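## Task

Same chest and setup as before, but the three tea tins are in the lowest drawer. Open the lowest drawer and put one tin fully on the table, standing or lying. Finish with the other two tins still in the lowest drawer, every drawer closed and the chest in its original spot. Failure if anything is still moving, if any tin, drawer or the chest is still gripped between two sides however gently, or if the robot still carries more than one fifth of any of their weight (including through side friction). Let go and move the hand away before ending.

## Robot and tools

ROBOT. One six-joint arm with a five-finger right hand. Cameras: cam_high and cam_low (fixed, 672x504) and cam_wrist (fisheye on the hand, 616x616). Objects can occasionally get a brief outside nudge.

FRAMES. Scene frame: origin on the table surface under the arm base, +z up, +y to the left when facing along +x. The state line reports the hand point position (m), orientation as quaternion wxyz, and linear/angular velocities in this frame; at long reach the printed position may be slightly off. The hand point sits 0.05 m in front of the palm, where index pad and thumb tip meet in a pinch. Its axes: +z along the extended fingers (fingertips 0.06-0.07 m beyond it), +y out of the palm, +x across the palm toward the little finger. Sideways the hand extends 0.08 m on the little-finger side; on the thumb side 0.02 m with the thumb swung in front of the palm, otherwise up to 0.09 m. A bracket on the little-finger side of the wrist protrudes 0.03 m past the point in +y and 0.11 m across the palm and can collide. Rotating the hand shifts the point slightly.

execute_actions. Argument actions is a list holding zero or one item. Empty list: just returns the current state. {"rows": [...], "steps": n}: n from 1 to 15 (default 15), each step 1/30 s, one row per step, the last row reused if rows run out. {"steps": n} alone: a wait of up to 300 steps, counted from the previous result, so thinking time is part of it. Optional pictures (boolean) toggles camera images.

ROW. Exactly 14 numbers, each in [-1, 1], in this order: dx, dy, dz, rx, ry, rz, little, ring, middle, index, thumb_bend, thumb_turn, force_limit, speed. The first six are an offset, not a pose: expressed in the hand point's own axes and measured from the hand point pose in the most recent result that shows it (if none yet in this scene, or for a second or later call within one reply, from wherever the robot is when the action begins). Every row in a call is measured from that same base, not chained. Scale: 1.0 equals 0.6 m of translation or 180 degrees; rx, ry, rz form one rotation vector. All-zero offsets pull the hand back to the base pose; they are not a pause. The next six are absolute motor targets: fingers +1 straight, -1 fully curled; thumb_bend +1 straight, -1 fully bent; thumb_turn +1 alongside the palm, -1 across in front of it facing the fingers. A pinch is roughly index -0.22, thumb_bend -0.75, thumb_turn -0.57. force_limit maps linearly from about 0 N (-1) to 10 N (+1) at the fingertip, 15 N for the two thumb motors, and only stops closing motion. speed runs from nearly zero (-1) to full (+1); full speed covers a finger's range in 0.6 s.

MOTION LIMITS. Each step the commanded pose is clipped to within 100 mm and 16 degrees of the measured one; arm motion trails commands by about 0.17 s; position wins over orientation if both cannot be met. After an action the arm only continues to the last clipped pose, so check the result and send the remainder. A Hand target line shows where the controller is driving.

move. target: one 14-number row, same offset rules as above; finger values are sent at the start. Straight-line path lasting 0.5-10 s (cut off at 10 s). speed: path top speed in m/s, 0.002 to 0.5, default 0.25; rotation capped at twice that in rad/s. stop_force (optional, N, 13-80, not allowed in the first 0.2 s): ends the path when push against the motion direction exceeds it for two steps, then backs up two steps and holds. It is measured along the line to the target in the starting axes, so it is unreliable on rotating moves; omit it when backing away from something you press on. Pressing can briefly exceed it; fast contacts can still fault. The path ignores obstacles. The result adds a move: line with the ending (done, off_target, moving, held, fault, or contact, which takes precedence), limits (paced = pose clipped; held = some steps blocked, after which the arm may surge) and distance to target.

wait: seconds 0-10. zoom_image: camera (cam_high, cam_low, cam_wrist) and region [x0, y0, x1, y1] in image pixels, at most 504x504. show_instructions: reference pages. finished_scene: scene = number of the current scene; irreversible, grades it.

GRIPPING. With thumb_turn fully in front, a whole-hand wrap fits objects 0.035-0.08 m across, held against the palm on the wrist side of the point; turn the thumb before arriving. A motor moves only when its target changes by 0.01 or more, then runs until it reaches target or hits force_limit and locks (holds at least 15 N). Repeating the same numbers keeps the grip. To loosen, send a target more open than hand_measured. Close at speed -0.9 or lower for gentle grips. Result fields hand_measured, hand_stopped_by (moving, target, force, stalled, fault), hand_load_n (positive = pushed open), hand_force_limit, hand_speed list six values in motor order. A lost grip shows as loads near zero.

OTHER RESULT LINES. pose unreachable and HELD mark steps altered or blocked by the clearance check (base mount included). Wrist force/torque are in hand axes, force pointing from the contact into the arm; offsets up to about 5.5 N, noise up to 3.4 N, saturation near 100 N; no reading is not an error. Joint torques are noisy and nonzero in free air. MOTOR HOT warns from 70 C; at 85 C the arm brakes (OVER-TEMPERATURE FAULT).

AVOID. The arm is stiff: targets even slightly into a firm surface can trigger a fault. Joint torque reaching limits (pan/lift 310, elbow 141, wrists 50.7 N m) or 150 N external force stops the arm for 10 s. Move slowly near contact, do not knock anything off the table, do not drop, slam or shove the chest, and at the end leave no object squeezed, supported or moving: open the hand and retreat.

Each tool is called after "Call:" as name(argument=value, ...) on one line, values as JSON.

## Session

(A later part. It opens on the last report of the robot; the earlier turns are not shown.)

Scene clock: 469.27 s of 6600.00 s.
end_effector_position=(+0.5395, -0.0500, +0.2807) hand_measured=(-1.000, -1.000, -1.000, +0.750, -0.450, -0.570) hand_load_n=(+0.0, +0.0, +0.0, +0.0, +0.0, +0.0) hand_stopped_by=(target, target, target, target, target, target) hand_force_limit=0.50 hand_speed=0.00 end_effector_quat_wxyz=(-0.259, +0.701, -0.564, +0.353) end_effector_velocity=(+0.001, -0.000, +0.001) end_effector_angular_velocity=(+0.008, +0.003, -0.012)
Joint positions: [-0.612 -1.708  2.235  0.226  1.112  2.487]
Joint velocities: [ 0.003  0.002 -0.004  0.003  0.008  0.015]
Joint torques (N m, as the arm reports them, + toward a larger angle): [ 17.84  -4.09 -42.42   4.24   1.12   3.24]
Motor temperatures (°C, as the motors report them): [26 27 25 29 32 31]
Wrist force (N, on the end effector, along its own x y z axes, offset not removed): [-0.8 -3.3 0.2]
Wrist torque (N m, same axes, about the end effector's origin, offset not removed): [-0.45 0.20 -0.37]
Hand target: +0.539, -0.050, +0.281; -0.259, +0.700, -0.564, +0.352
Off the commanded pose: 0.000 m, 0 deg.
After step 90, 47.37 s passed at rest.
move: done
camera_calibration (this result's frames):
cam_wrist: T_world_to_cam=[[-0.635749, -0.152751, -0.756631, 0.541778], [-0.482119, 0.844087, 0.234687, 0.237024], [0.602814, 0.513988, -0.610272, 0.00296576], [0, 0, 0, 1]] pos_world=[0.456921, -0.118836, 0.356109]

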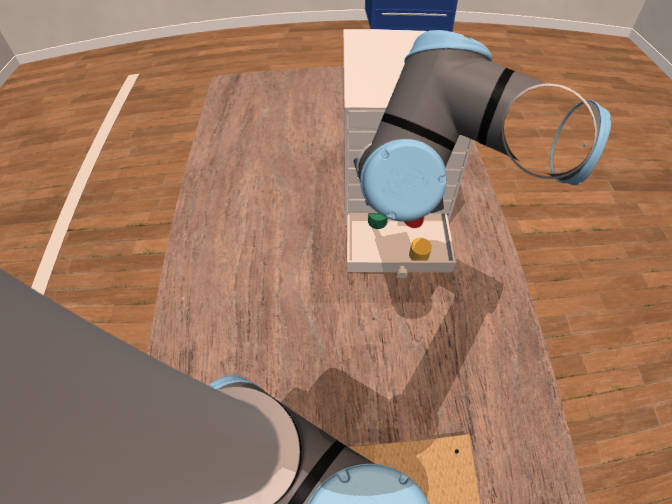

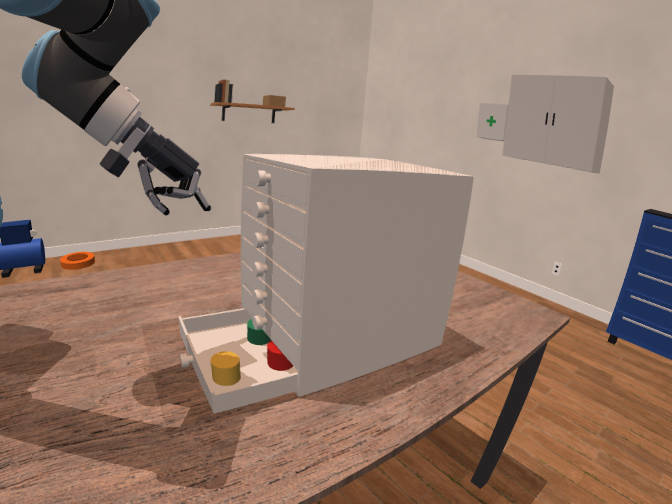

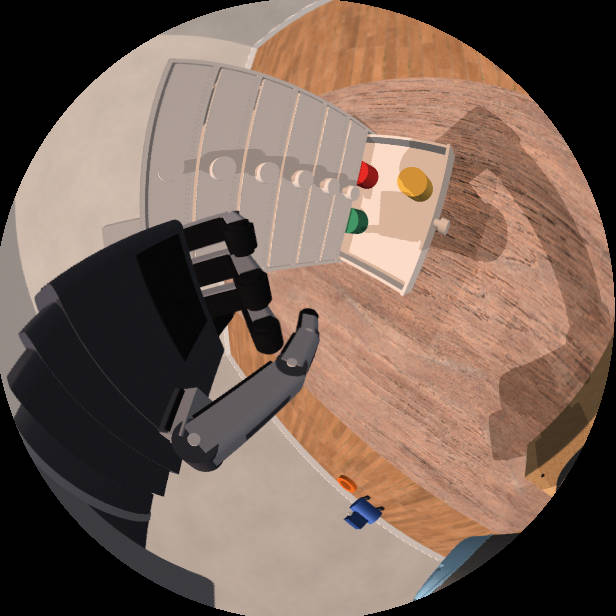

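Call:
move(target=[-0.067,0.253,0.207,-0.067,0.253,0.207,-1,-1,-1,0.75,-0.45,-0.57,0.5,0], speed=0.002)

Scene clock: 495.53 s of 6600.00 s.
end_effector_position=(+0.5395, -0.0499, +0.2731) hand_measured=(-1.000, -1.000, -1.000, +0.750, -0.450, -0.570) hand_load_n=(+0.0, +0.0, +0.0, +0.0, +0.0, +0.0) hand_stopped_by=(target, target, target, target, target, target) hand_force_limit=0.50 hand_speed=0.00 end_effector_quat_wxyz=(-0.252, +0.689, -0.578, +0.357) end_effector_velocity=(-0.000, +0.000, -0.000) end_effector_angular_velocity=(+0.000, +0.000, -0.001)
Joint positions: [-0.595 -1.706  2.245  0.196  1.154  2.532]
Joint velocities: [ 0.     0.     0.    -0.     0.001  0.001]
Joint torques (N m, as the arm reports them, + toward a larger angle): [ 19.67  -3.26 -28.9   -1.11   2.33   2.41]
Motor temperatures (°C, as the motors report them): [26 27 25 29 32 31]
Wrist force (N, on the end effector, along its own x y z axes, offset not removed): [-1.0 -1.5 2.4]
Wrist torque (N m, same axes, about the end effector's origin, offset not removed): [-0.26 0.29 -0.30]
Hand target: +0.540, -0.050, +0.273; -0.252, +0.689, -0.578, +0.357
Off the commanded pose: 0.193 m, 58 deg.
After step 90, 13.07 s passed at rest.
move: off_target (path cut at 10 s)
camera_calibration (this result's frames):
cam_wrist: T_world_to_cam=[[-0.641905, -0.125198, -0.756494, 0.540763], [-0.446594, 0.863019, 0.236119, 0.220202], [0.623307, 0.489411, -0.609889, -0.0140788], [0, 0, 0, 1]] pos_world=[0.454235, -0.115446, 0.348503]

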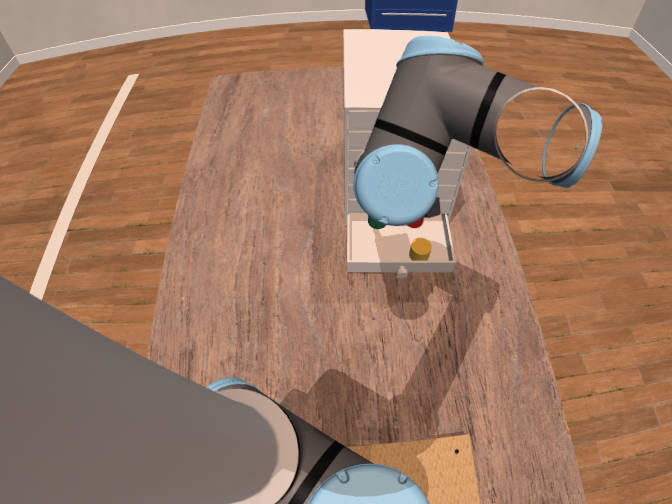

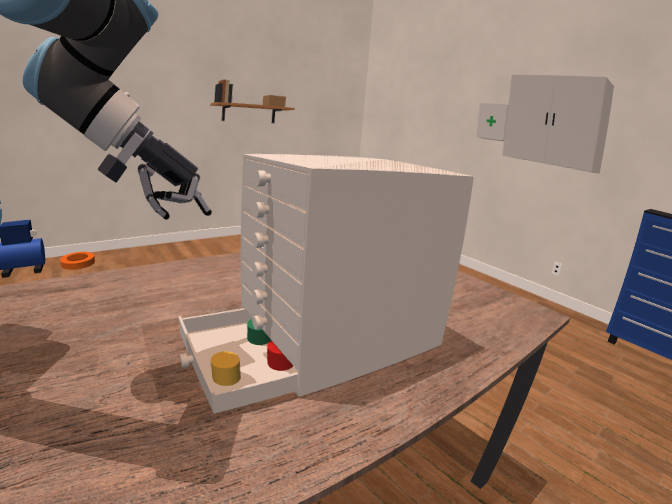

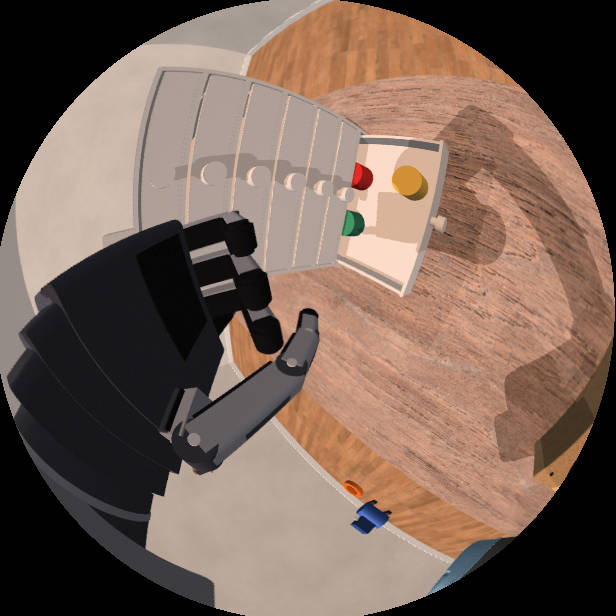

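Call:
move(target=[0,0,0,-0.0645,0.2435,0.1978,-1,-1,-1,0.75,-0.45,-0.57,0.5,0], speed=0.25)

Scene clock: 508.17 s of 6600.00 s.
end_effector_position=(+0.5395, -0.0501, +0.2735) hand_measured=(-1.000, -1.000, -1.000, +0.750, -0.450, -0.570) hand_load_n=(+0.0, +0.0, +0.0, +0.0, +0.0, +0.0) hand_stopped_by=(target, target, target, target, target, target) hand_force_limit=0.50 hand_speed=0.00 end_effector_quat_wxyz=(+0.049, -0.325, +0.838, -0.435) end_effector_velocity=(+0.000, +0.000, +0.000) end_effector_angular_velocity=(+0.001, +0.003, -0.018)
Joint positions: [-0.157 -1.513  2.089  0.32   2.237  3.547]
Joint velocities: [ 0.005  0.009 -0.007  0.016  0.014  0.023]
Joint torques (N m, as the arm reports them, + toward a larger angle): [ 19.3  -20.23 -39.16   4.5    5.29   2.97]
Motor temperatures (°C, as the motors report them): [26 27 25 29 32 31]
Wrist force (N, on the end effector, along its own x y z axes, offset not removed): [-0.4 1.5 -3.9]
Wrist torque (N m, same axes, about the end effector's origin, offset not removed): [0.51 0.51 -0.21]
Hand target: +0.539, -0.050, +0.273; +0.049, -0.325, +0.839, -0.435
Off the commanded pose: 0.000 m, 0 deg.
After step 90, 7.03 s passed at rest.
move: done
camera_calibration (this result's frames):
cam_wrist: T_world_to_cam=[[-0.450074, 0.473998, -0.756809, 0.46758], [0.487794, 0.840383, 0.23625, -0.285015], [0.747991, -0.262836, -0.609448, -0.118841], [0, 0, 0, 1]] pos_world=[0.438366, -0.0133464, 0.348776]

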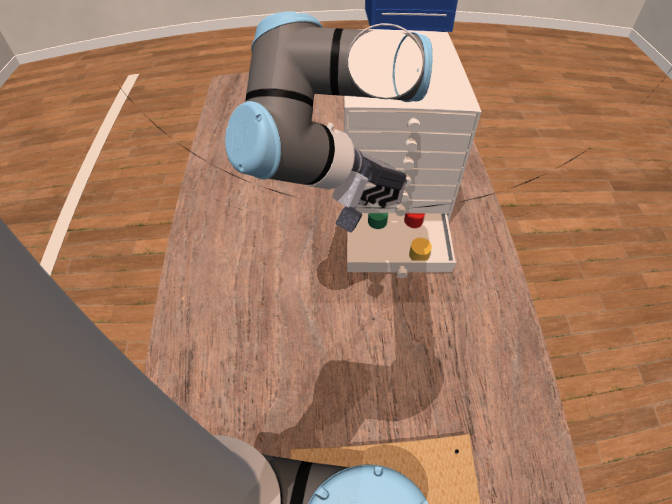

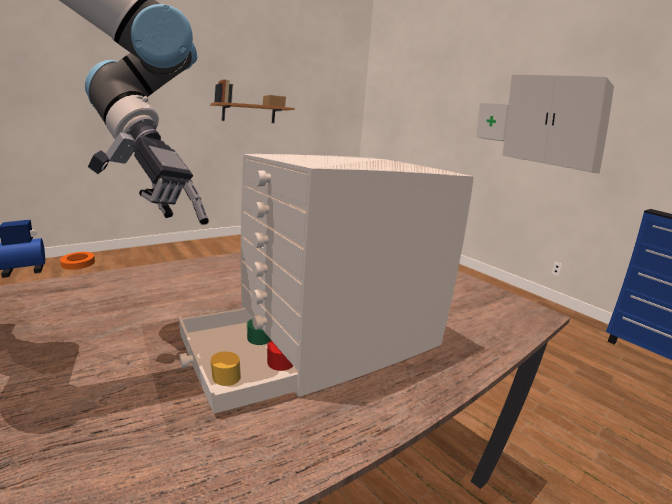

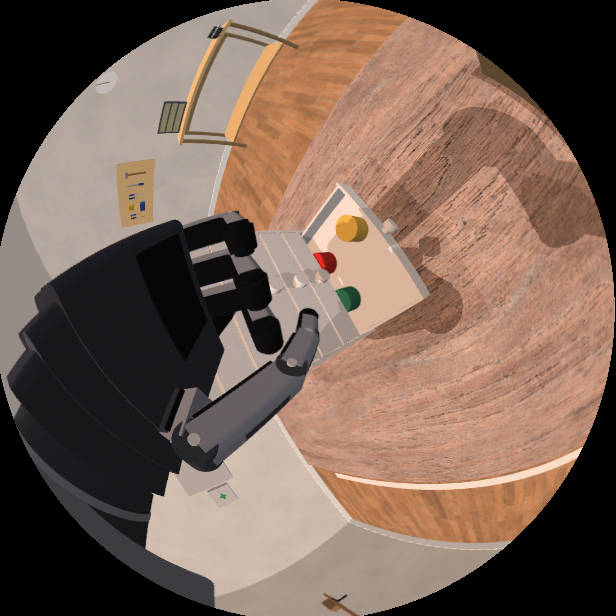

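Call:
move(target=[0.0315,0.1073,0.3197,0,0,0,-1,-1,-1,0.75,-0.45,-0.57,0.5,0], speed=0.2)

Scene clock: 533.33 s of 6600.00 s.
end_effector_position=(+0.5625, -0.1680, +0.1101) hand_measured=(-1.000, -1.000, -1.000, +0.750, -0.450, -0.570) hand_load_n=(+0.0, +0.0, +0.0, +0.0, +0.0, +0.0) hand_stopped_by=(target, target, target, target, target, target) hand_force_limit=0.50 hand_speed=0.00 end_effector_quat_wxyz=(+0.049, -0.325, +0.838, -0.435) end_effector_velocity=(+0.001, -0.002, -0.002) end_effector_angular_velocity=(-0.001, -0.002, +0.000)
Joint positions: [-0.403 -1.306  2.194 -0.113  2.071  3.329]
Joint velocities: [-0.003  0.004  0.    -0.008 -0.003 -0.002]
Joint torques (N m, as the arm reports them, + toward a larger angle): [-17.92 -28.86 -18.13  -0.87  -1.79  -2.5 ]
Motor temperatures (°C, as the motors report them): [26 27 25 29 32 31]
Wrist force (N, on the end effector, along its own x y z axes, offset not removed): [-0.3 0.1 5.9]
Wrist torque (N m, same axes, about the end effector's origin, offset not removed): [-0.21 0.10 -0.12]
Hand target: +0.563, -0.168, +0.110; +0.049, -0.325, +0.838, -0.435
Off the commanded pose: 0.000 m, 0 deg.
After step 90, 20.50 s passed at rest.
move: done
camera_calibration (this result's frames):
cam_wrist: T_world_to_cam=[[-0.450159, 0.474229, -0.756614, 0.410299], [0.488016, 0.840242, 0.236293, -0.158705], [0.747795, -0.26287, -0.609673, -0.266538], [0, 0, 0, 1]] pos_world=[0.461466, -0.13129, 0.185438]

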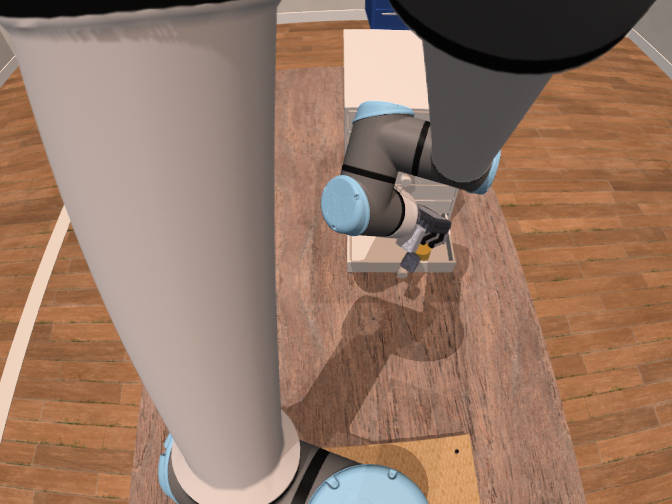

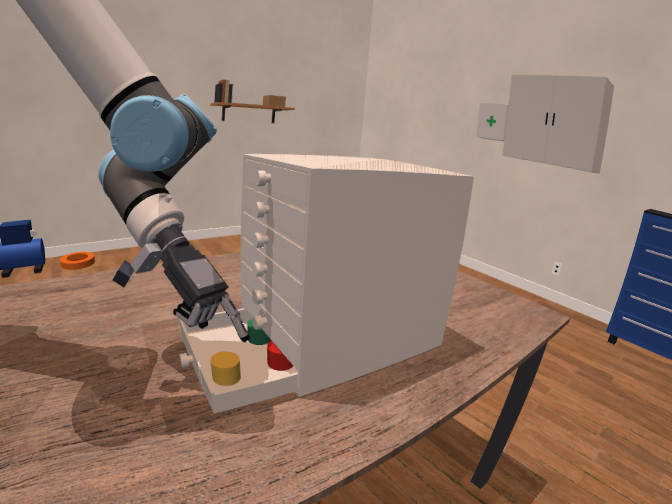

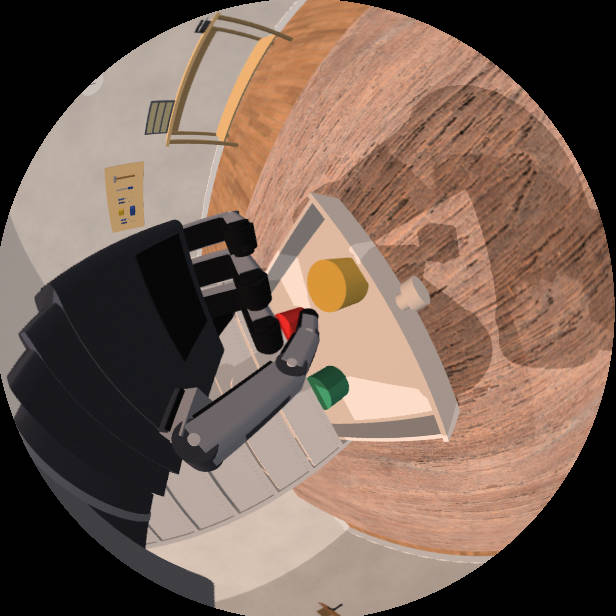

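Call:
move(target=[-0.0143,0.054,0.0368,0,0,0,-1,-1,-1,0.75,-0.45,-0.57,0.5,0], speed=0.05, stop_force=15)

Call:
zoom_image(camera="cam_low", region=[140,250,340,420])

Scene clock: 545.67 s of 6600.00 s.
end_effector_position=(+0.5611, -0.1651, +0.0705) hand_measured=(-1.000, -1.000, -1.000, +0.750, -0.450, -0.570) hand_load_n=(+0.0, +0.0, +0.0, +0.0, +0.0, +0.0) hand_stopped_by=(target, target, target, target, target, target) hand_force_limit=0.50 hand_speed=0.00 end_effector_quat_wxyz=(+0.049, -0.325, +0.838, -0.435) end_effector_velocity=(-0.000, +0.000, -0.003) end_effector_angular_velocity=(+0.000, +0.000, +0.000)
Joint positions: [-0.398 -1.243  2.215 -0.194  2.075  3.333]
Joint velocities: [ 0.     0.005  0.001 -0.006  0.    -0.   ]
Joint torques (N m, as the arm reports them, + toward a larger angle): [ 19.05 -25.45 -15.78   0.05   3.81   3.12]
Motor temperatures (°C, as the motors report them): [26 27 25 29 32 31]
Wrist force (N, on the end effector, along its own x y z axes, offset not removed): [6.2 -0.1 0.6]
Wrist torque (N m, same axes, about the end effector's origin, offset not removed): [0.13 -0.76 0.10]
Hand target: +0.561, -0.165, +0.070; +0.049, -0.325, +0.838, -0.435
Off the commanded pose: 0.000 m, 0 deg.
After step 90, 8.10 s passed at rest.
move: done
camera_calibration (this result's frames):
cam_wrist: T_world_to_cam=[[-0.450163, 0.474241, -0.756604, 0.378257], [0.488021, 0.840237, 0.2363, -0.151099], [0.747789, -0.262865, -0.609683, -0.288819], [0, 0, 0, 1]] pos_world=[0.459993, -0.128346, 0.145807]

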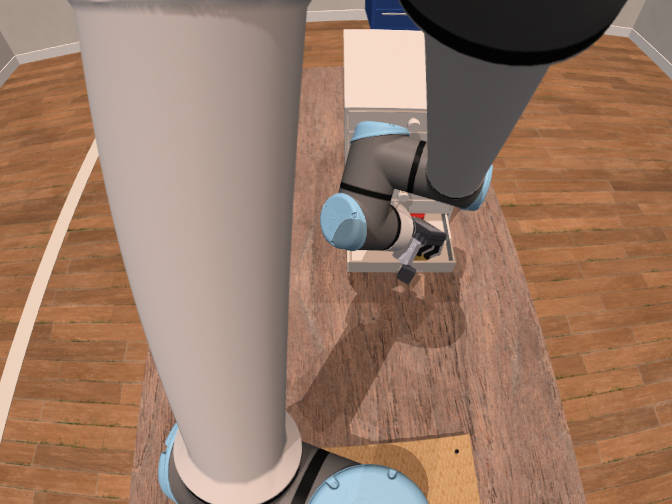

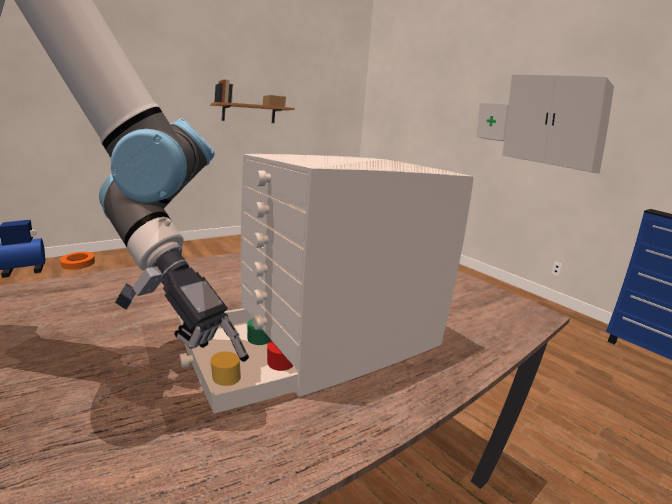

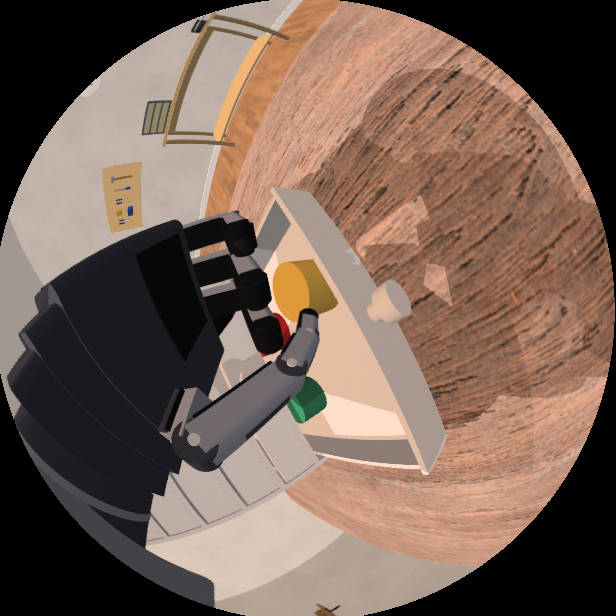

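Region (140, 250, 340, 420) of cam_low's 672x504 image, scaled by 2.520, with more detail than that image has; it fills the top 428 rows of this view, and the rest is white.

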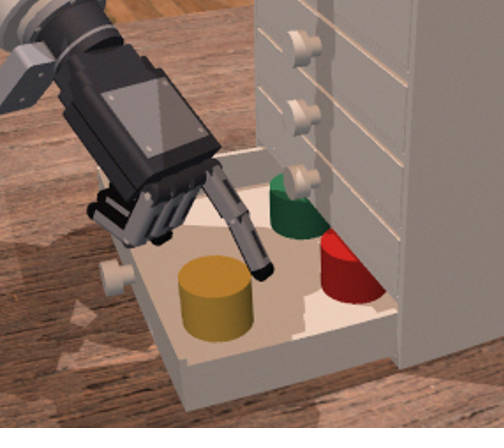

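Call:
move(target=[-0.0078,0.0298,0.0243,-0.005,0.027,-0.035,-1,-1,-1,0.75,-0.45,-0.57,0.5,0], speed=0.01, stop_force=13)

Call:
zoom_image(camera="cam_low", region=[140,250,340,420])

Scene clock: 571.70 s of 6600.00 s.
end_effector_position=(+0.5611, -0.1651, +0.0471) hand_measured=(-1.000, -1.000, -1.000, +0.750, -0.450, -0.570) hand_load_n=(+0.0, +0.0, +0.0, +0.0, +0.0, +0.0) hand_stopped_by=(target, target, target, target, target, target) hand_force_limit=0.50 hand_speed=0.00 end_effector_quat_wxyz=(-0.012, -0.353, +0.824, -0.444) end_effector_velocity=(-0.000, +0.000, -0.001) end_effector_angular_velocity=(-0.003, +0.006, -0.000)
Joint positions: [-0.345 -1.158  2.163 -0.169  2.192  3.288]
Joint velocities: [ 0.002  0.003 -0.002  0.001  0.005 -0.002]
Joint torques (N m, as the arm reports them, + toward a larger angle): [ 20.08 -35.61 -27.46   3.69   4.1   -1.71]
Motor temperatures (°C, as the motors report them): [26 27 25 29 32 31]
Wrist force (N, on the end effector, along its own x y z axes, offset not removed): [1.7 0.6 6.0]
Wrist torque (N m, same axes, about the end effector's origin, offset not removed): [-0.14 -0.26 -0.15]
Hand target: +0.561, -0.165, +0.047; -0.013, -0.353, +0.824, -0.444
Off the commanded pose: 0.000 m, 0 deg.
After step 90, 15.83 s passed at rest.
move: done
camera_calibration (this result's frames):
cam_wrist: T_world_to_cam=[[-0.539532, 0.421816, -0.728681, 0.400785], [0.509013, 0.8528, 0.116781, -0.149617], [0.67068, -0.307901, -0.674823, -0.264201], [0, 0, 0, 1]] pos_world=[0.469588, -0.122812, 0.131228]

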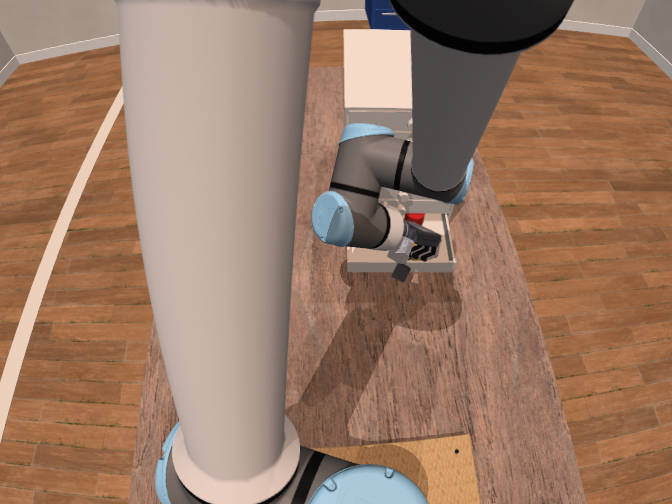

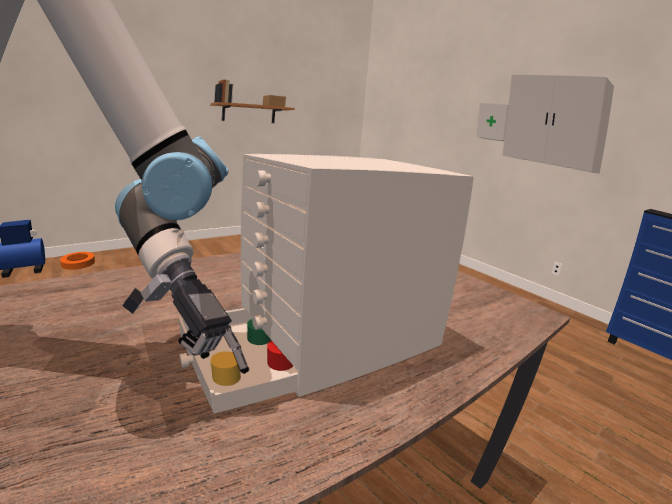

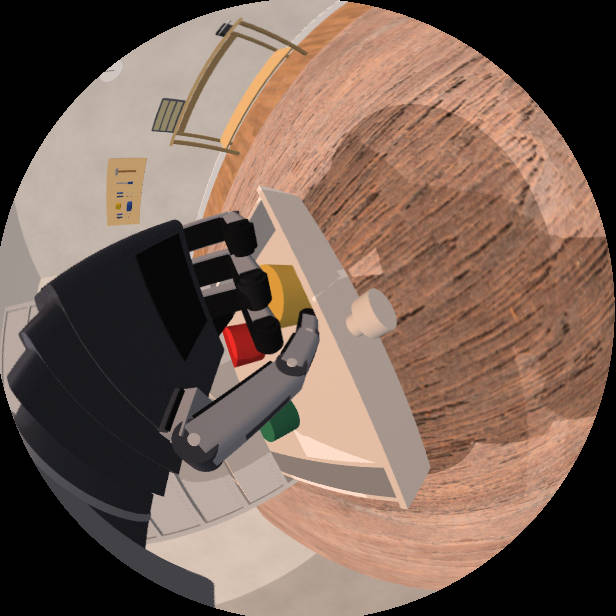

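Region (140, 250, 340, 420) of cam_low's 672x504 image, scaled by 2.520, with more detail than that image has; it fills the top 428 rows of this view, and the rest is white.

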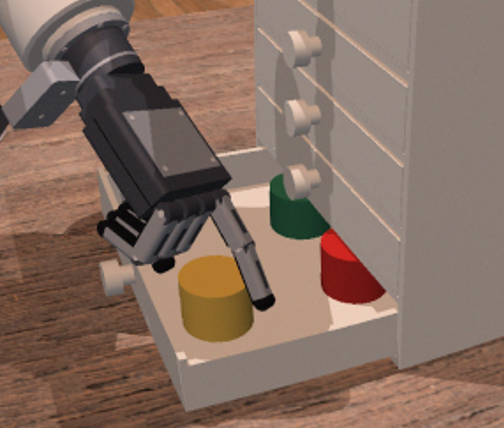

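Call:
move(target=[-0.0028,0.006,0.0051,0,0,0,-1,-1,-1,0.75,-0.45,-0.57,-0.2,-0.8], speed=0.004, stop_force=13)

Call:
move(target=[0,0,0,0,0,0,-1,-1,-1,0.3,-0.45,-0.57,-0.2,-0.8])

Call:
zoom_image(camera="cam_low", region=[140,250,340,420])

Scene clock: 582.70 s of 6600.00 s.
end_effector_position=(+0.5611, -0.1652, +0.0422) hand_measured=(-1.000, -1.000, -1.000, +0.750, -0.450, -0.570) hand_load_n=(+0.0, +0.0, +0.0, +0.0, +0.0, +0.0) hand_stopped_by=(target, target, target, target, target, target) hand_force_limit=-0.20 hand_speed=-0.80 end_effector_quat_wxyz=(-0.012, -0.353, +0.824, -0.444) end_effector_velocity=(+0.001, -0.001, -0.001) end_effector_angular_velocity=(-0.001, -0.003, -0.000)
Joint positions: [-0.345 -1.149  2.165 -0.178  2.192  3.288]
Joint velocities: [ 0.     0.002 -0.001 -0.004  0.     0.   ]
Joint torques (N m, as the arm reports them, + toward a larger angle): [-21.22 -29.09 -13.96   0.92  -1.51   2.92]
Motor temperatures (°C, as the motors report them): [26 27 25 29 32 31]
Wrist force (N, on the end effector, along its own x y z axes, offset not removed): [-2.5 -5.8 -4.9]
Wrist torque (N m, same axes, about the end effector's origin, offset not removed): [-0.37 0.45 -0.34]
Hand target: +0.561, -0.165, +0.042; -0.012, -0.353, +0.824, -0.444
Off the commanded pose: 0.000 m, 0 deg.
After step 90, 6.57 s passed at rest.
move: done
camera_calibration (this result's frames):
cam_wrist: T_world_to_cam=[[-0.539542, 0.421809, -0.728678, 0.397261], [0.509013, 0.852802, 0.116767, -0.149051], [0.670671, -0.307907, -0.674828, -0.26751], [0, 0, 0, 1]] pos_world=[0.469619, -0.122825, 0.126357]

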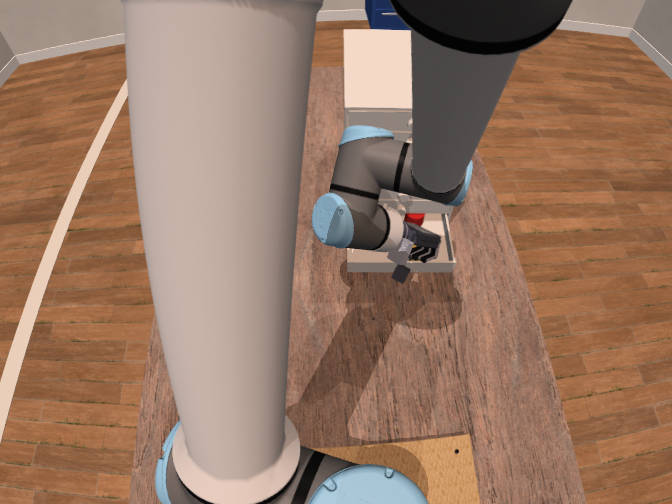

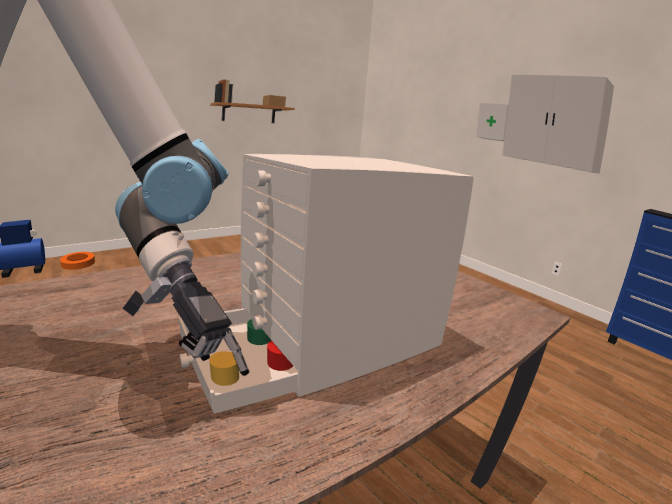

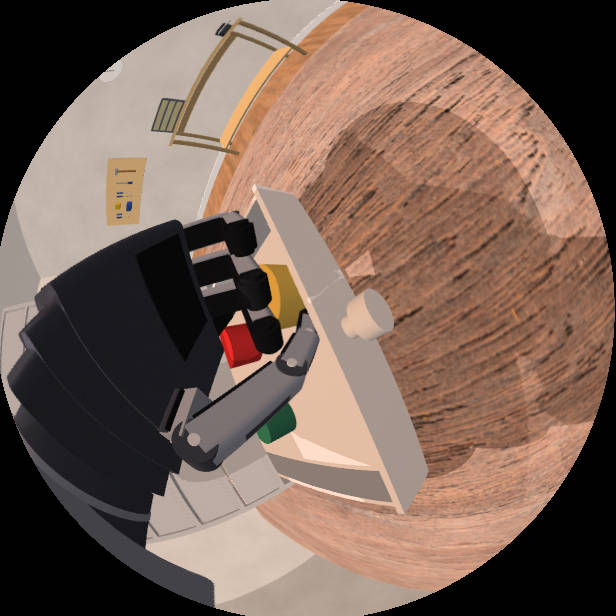

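Scene clock: 583.73 s of 6600.00 s.
end_effector_position=(+0.5611, -0.1652, +0.0422) hand_measured=(-1.000, -1.000, -1.000, +0.496, -0.446, -0.570) hand_load_n=(+0.0, +0.0, +0.0, +4.5, +6.0, +0.0) hand_stopped_by=(target, target, target, force, target, target) hand_force_limit=-0.20 hand_speed=-0.80 end_effector_quat_wxyz=(-0.013, -0.353, +0.824, -0.443) end_effector_velocity=(-0.001, +0.000, -0.000) end_effector_angular_velocity=(-0.001, +0.002, +0.001)
Joint positions: [-0.345 -1.149  2.165 -0.178  2.192  3.288]
Joint velocities: [ 0.001  0.     0.     0.     0.001 -0.002]
Joint torques (N m, as the arm reports them, + toward a larger angle): [-18.9  -49.39 -16.1    4.1   -1.43   2.59]
Motor temperatures (°C, as the motors report them): [26 27 25 29 32 31]
Wrist force (N, on the end effector, along its own x y z axes, offset not removed): [-0.4 -3.4 -1.8]
Wrist torque (N m, same axes, about the end effector's origin, offset not removed): [-0.37 0.39 -0.21]
Hand target: +0.561, -0.165, +0.042; -0.012, -0.353, +0.824, -0.444
Off the commanded pose: 0.000 m, 0 deg.
move: done
camera_calibration (this result's frames):
cam_wrist: T_world_to_cam=[[-0.539568, 0.421822, -0.728651, 0.397241], [0.509018, 0.8528, 0.116764, -0.149047], [0.670647, -0.307894, -0.674858, -0.267507], [0, 0, 0, 1]] pos_world=[0.469609, -0.122822, 0.126324]

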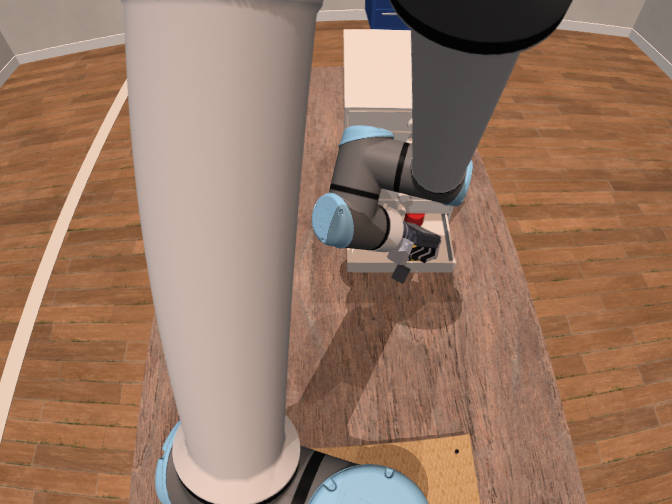

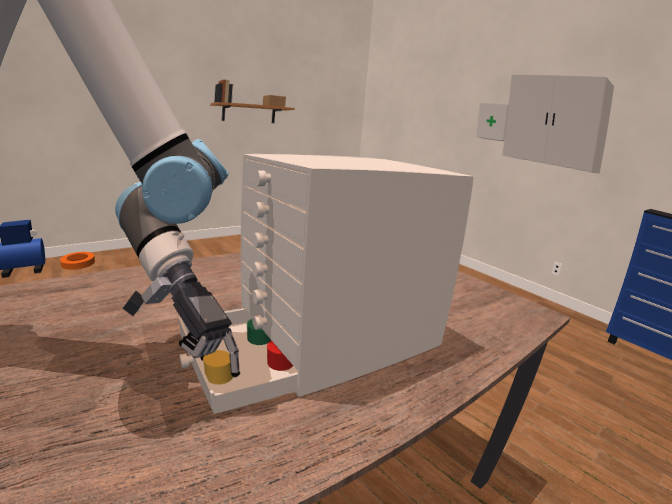

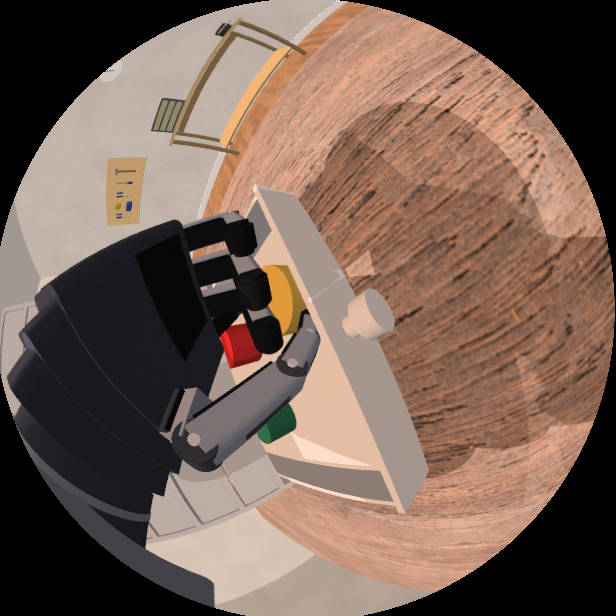

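Region (140, 250, 340, 420) of cam_low's 672x504 image, scaled by 2.520, with more detail than that image has; it fills the top 428 rows of this view, and the rest is white.

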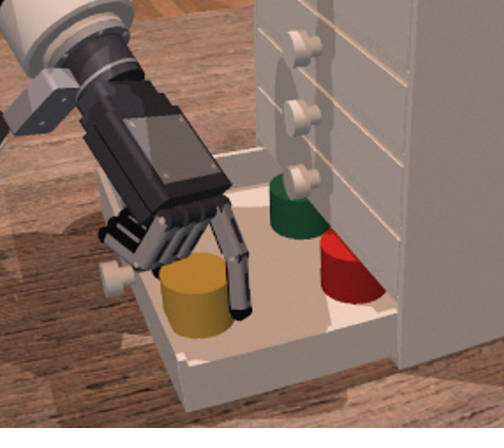

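Call:
move(target=[0,0,0,0,0,0,-1,-1,-1,0.25,-0.45,-0.57,0.3,-0.85])

Call:
move(target=[0.0389,-0.0844,-0.0708,0,0,0,-1,-1,-1,0.25,-0.45,-0.57,0.3,-0.85], speed=0.03)

Call:
zoom_image(camera="cam_low", region=[100,220,340,420])

Scene clock: 591.20 s of 6600.00 s.
end_effector_position=(+0.5611, -0.1652, +0.0422) hand_measured=(-1.000, -1.000, -1.000, +0.474, -0.444, -0.570) hand_load_n=(+0.0, +0.0, +0.0, +7.0, +10.0, -0.5) hand_stopped_by=(target, target, target, force, target, target) hand_force_limit=0.30 hand_speed=-0.85 end_effector_quat_wxyz=(-0.012, -0.353, +0.824, -0.444) end_effector_velocity=(+0.001, -0.000, +0.000) end_effector_angular_velocity=(+0.000, -0.001, +0.001)
Joint positions: [-0.345 -1.149  2.165 -0.178  2.192  3.288]
Joint velocities: [-0.    -0.    -0.002 -0.    -0.002 -0.001]
Joint torques (N m, as the arm reports them, + toward a larger angle): [-14.49 -62.25 -25.3    2.9   -0.65   2.18]
Motor temperatures (°C, as the motors report them): [26 27 25 29 32 31]
Wrist force (N, on the end effector, along its own x y z axes, offset not removed): [3.7 1.4 -3.7]
Wrist torque (N m, same axes, about the end effector's origin, offset not removed): [0.32 -0.47 0.21]
Hand target: +0.561, -0.165, +0.042; -0.013, -0.353, +0.824, -0.443
Off the commanded pose: 0.000 m, 0 deg.
After step 90, 3.77 s passed at rest.
move: done
camera_calibration (this result's frames):
cam_wrist: T_world_to_cam=[[-0.539552, 0.421816, -0.728666, 0.397257], [0.509015, 0.8528, 0.116768, -0.14905], [0.670661, -0.3079, -0.674841, -0.267497], [0, 0, 0, 1]] pos_world=[0.46961, -0.122822, 0.126354]

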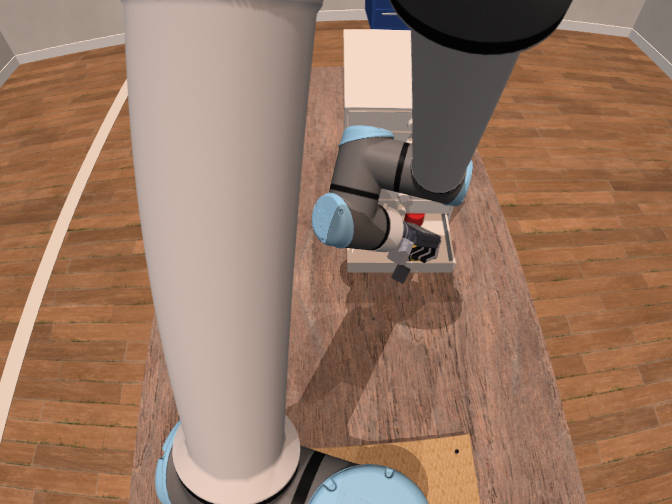

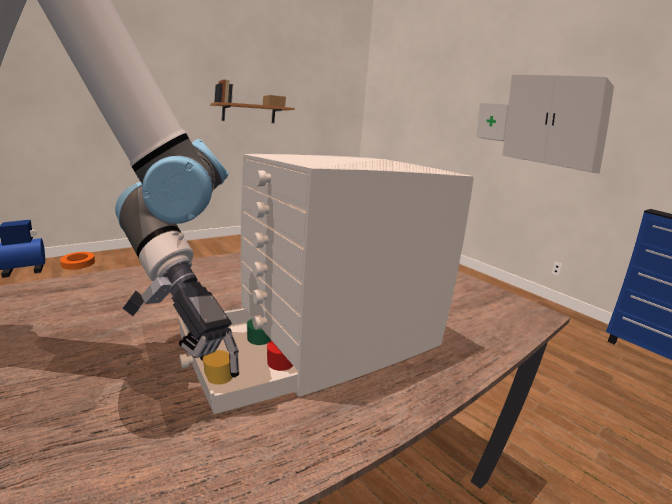

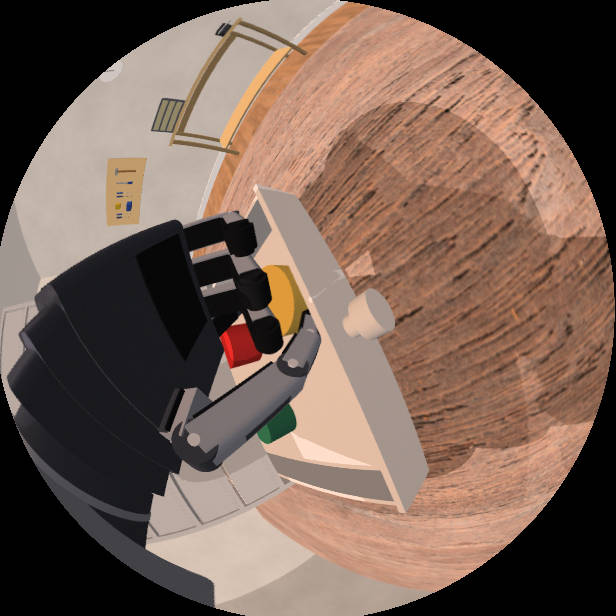

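Scene clock: 593.90 s of 6600.00 s.
end_effector_position=(+0.5611, -0.1652, +0.1120) hand_measured=(-1.000, -1.000, -1.000, +0.474, -0.444, -0.570) hand_load_n=(+0.0, +0.0, +0.0, +6.5, +10.0, +0.0) hand_stopped_by=(target, target, target, force, target, target) hand_force_limit=0.30 hand_speed=-0.85 end_effector_quat_wxyz=(-0.013, -0.353, +0.824, -0.444) end_effector_velocity=(-0.000, +0.000, +0.003) end_effector_angular_velocity=(-0.000, +0.001, +0.000)
Joint positions: [-0.345 -1.26   2.14  -0.042  2.192  3.287]
Joint velocities: [ 0.    -0.004 -0.001  0.005  0.    -0.001]
Joint torques (N m, as the arm reports them, + toward a larger angle): [-18.48 -70.62 -31.86   2.51  -1.64  -1.38]
Motor temperatures (°C, as the motors report them): [26 27 25 29 32 31]
Wrist force (N, on the end effector, along its own x y z axes, offset not removed): [3.9 -1.2 -1.3]
Wrist torque (N m, same axes, about the end effector's origin, offset not removed): [-0.10 -0.54 0.03]
Hand target: +0.561, -0.165, +0.112; -0.012, -0.353, +0.824, -0.444
Off the commanded pose: 0.000 m, 0 deg.
move: done
camera_calibration (this result's frames):
cam_wrist: T_world_to_cam=[[-0.539575, 0.421785, -0.728667, 0.448085], [0.508993, 0.852817, 0.116742, -0.157138], [0.67066, -0.307896, -0.674845, -0.220451], [0, 0, 0, 1]] pos_world=[0.469605, -0.122862, 0.196079]

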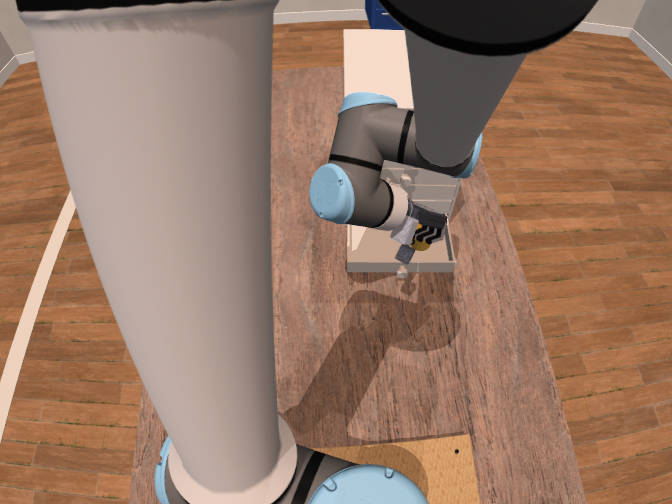

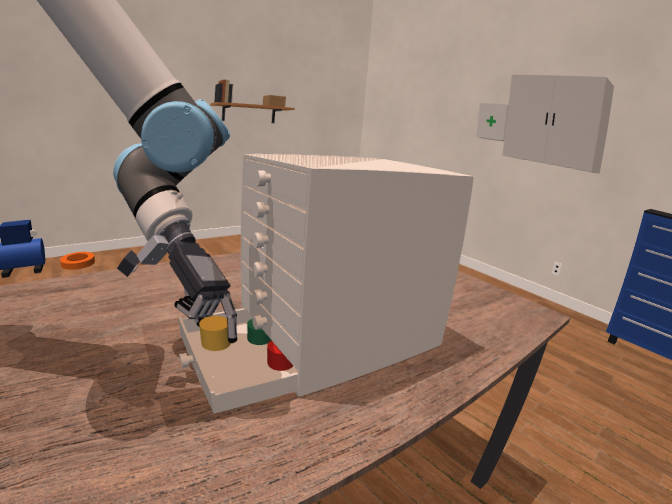

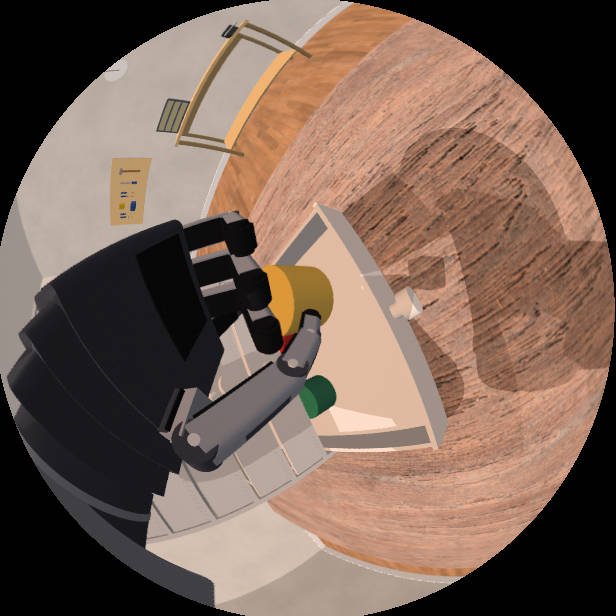

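Region (100, 220, 340, 420) of cam_low's 672x504 image, scaled by 2.100, with more detail than that image has.

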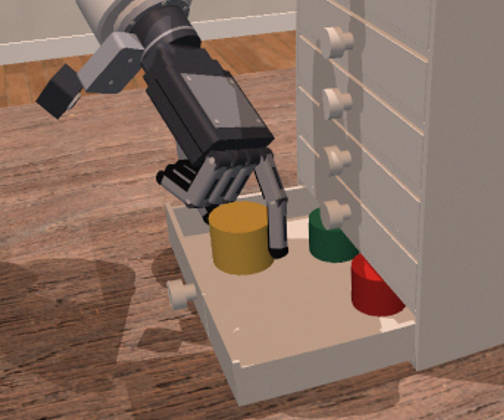

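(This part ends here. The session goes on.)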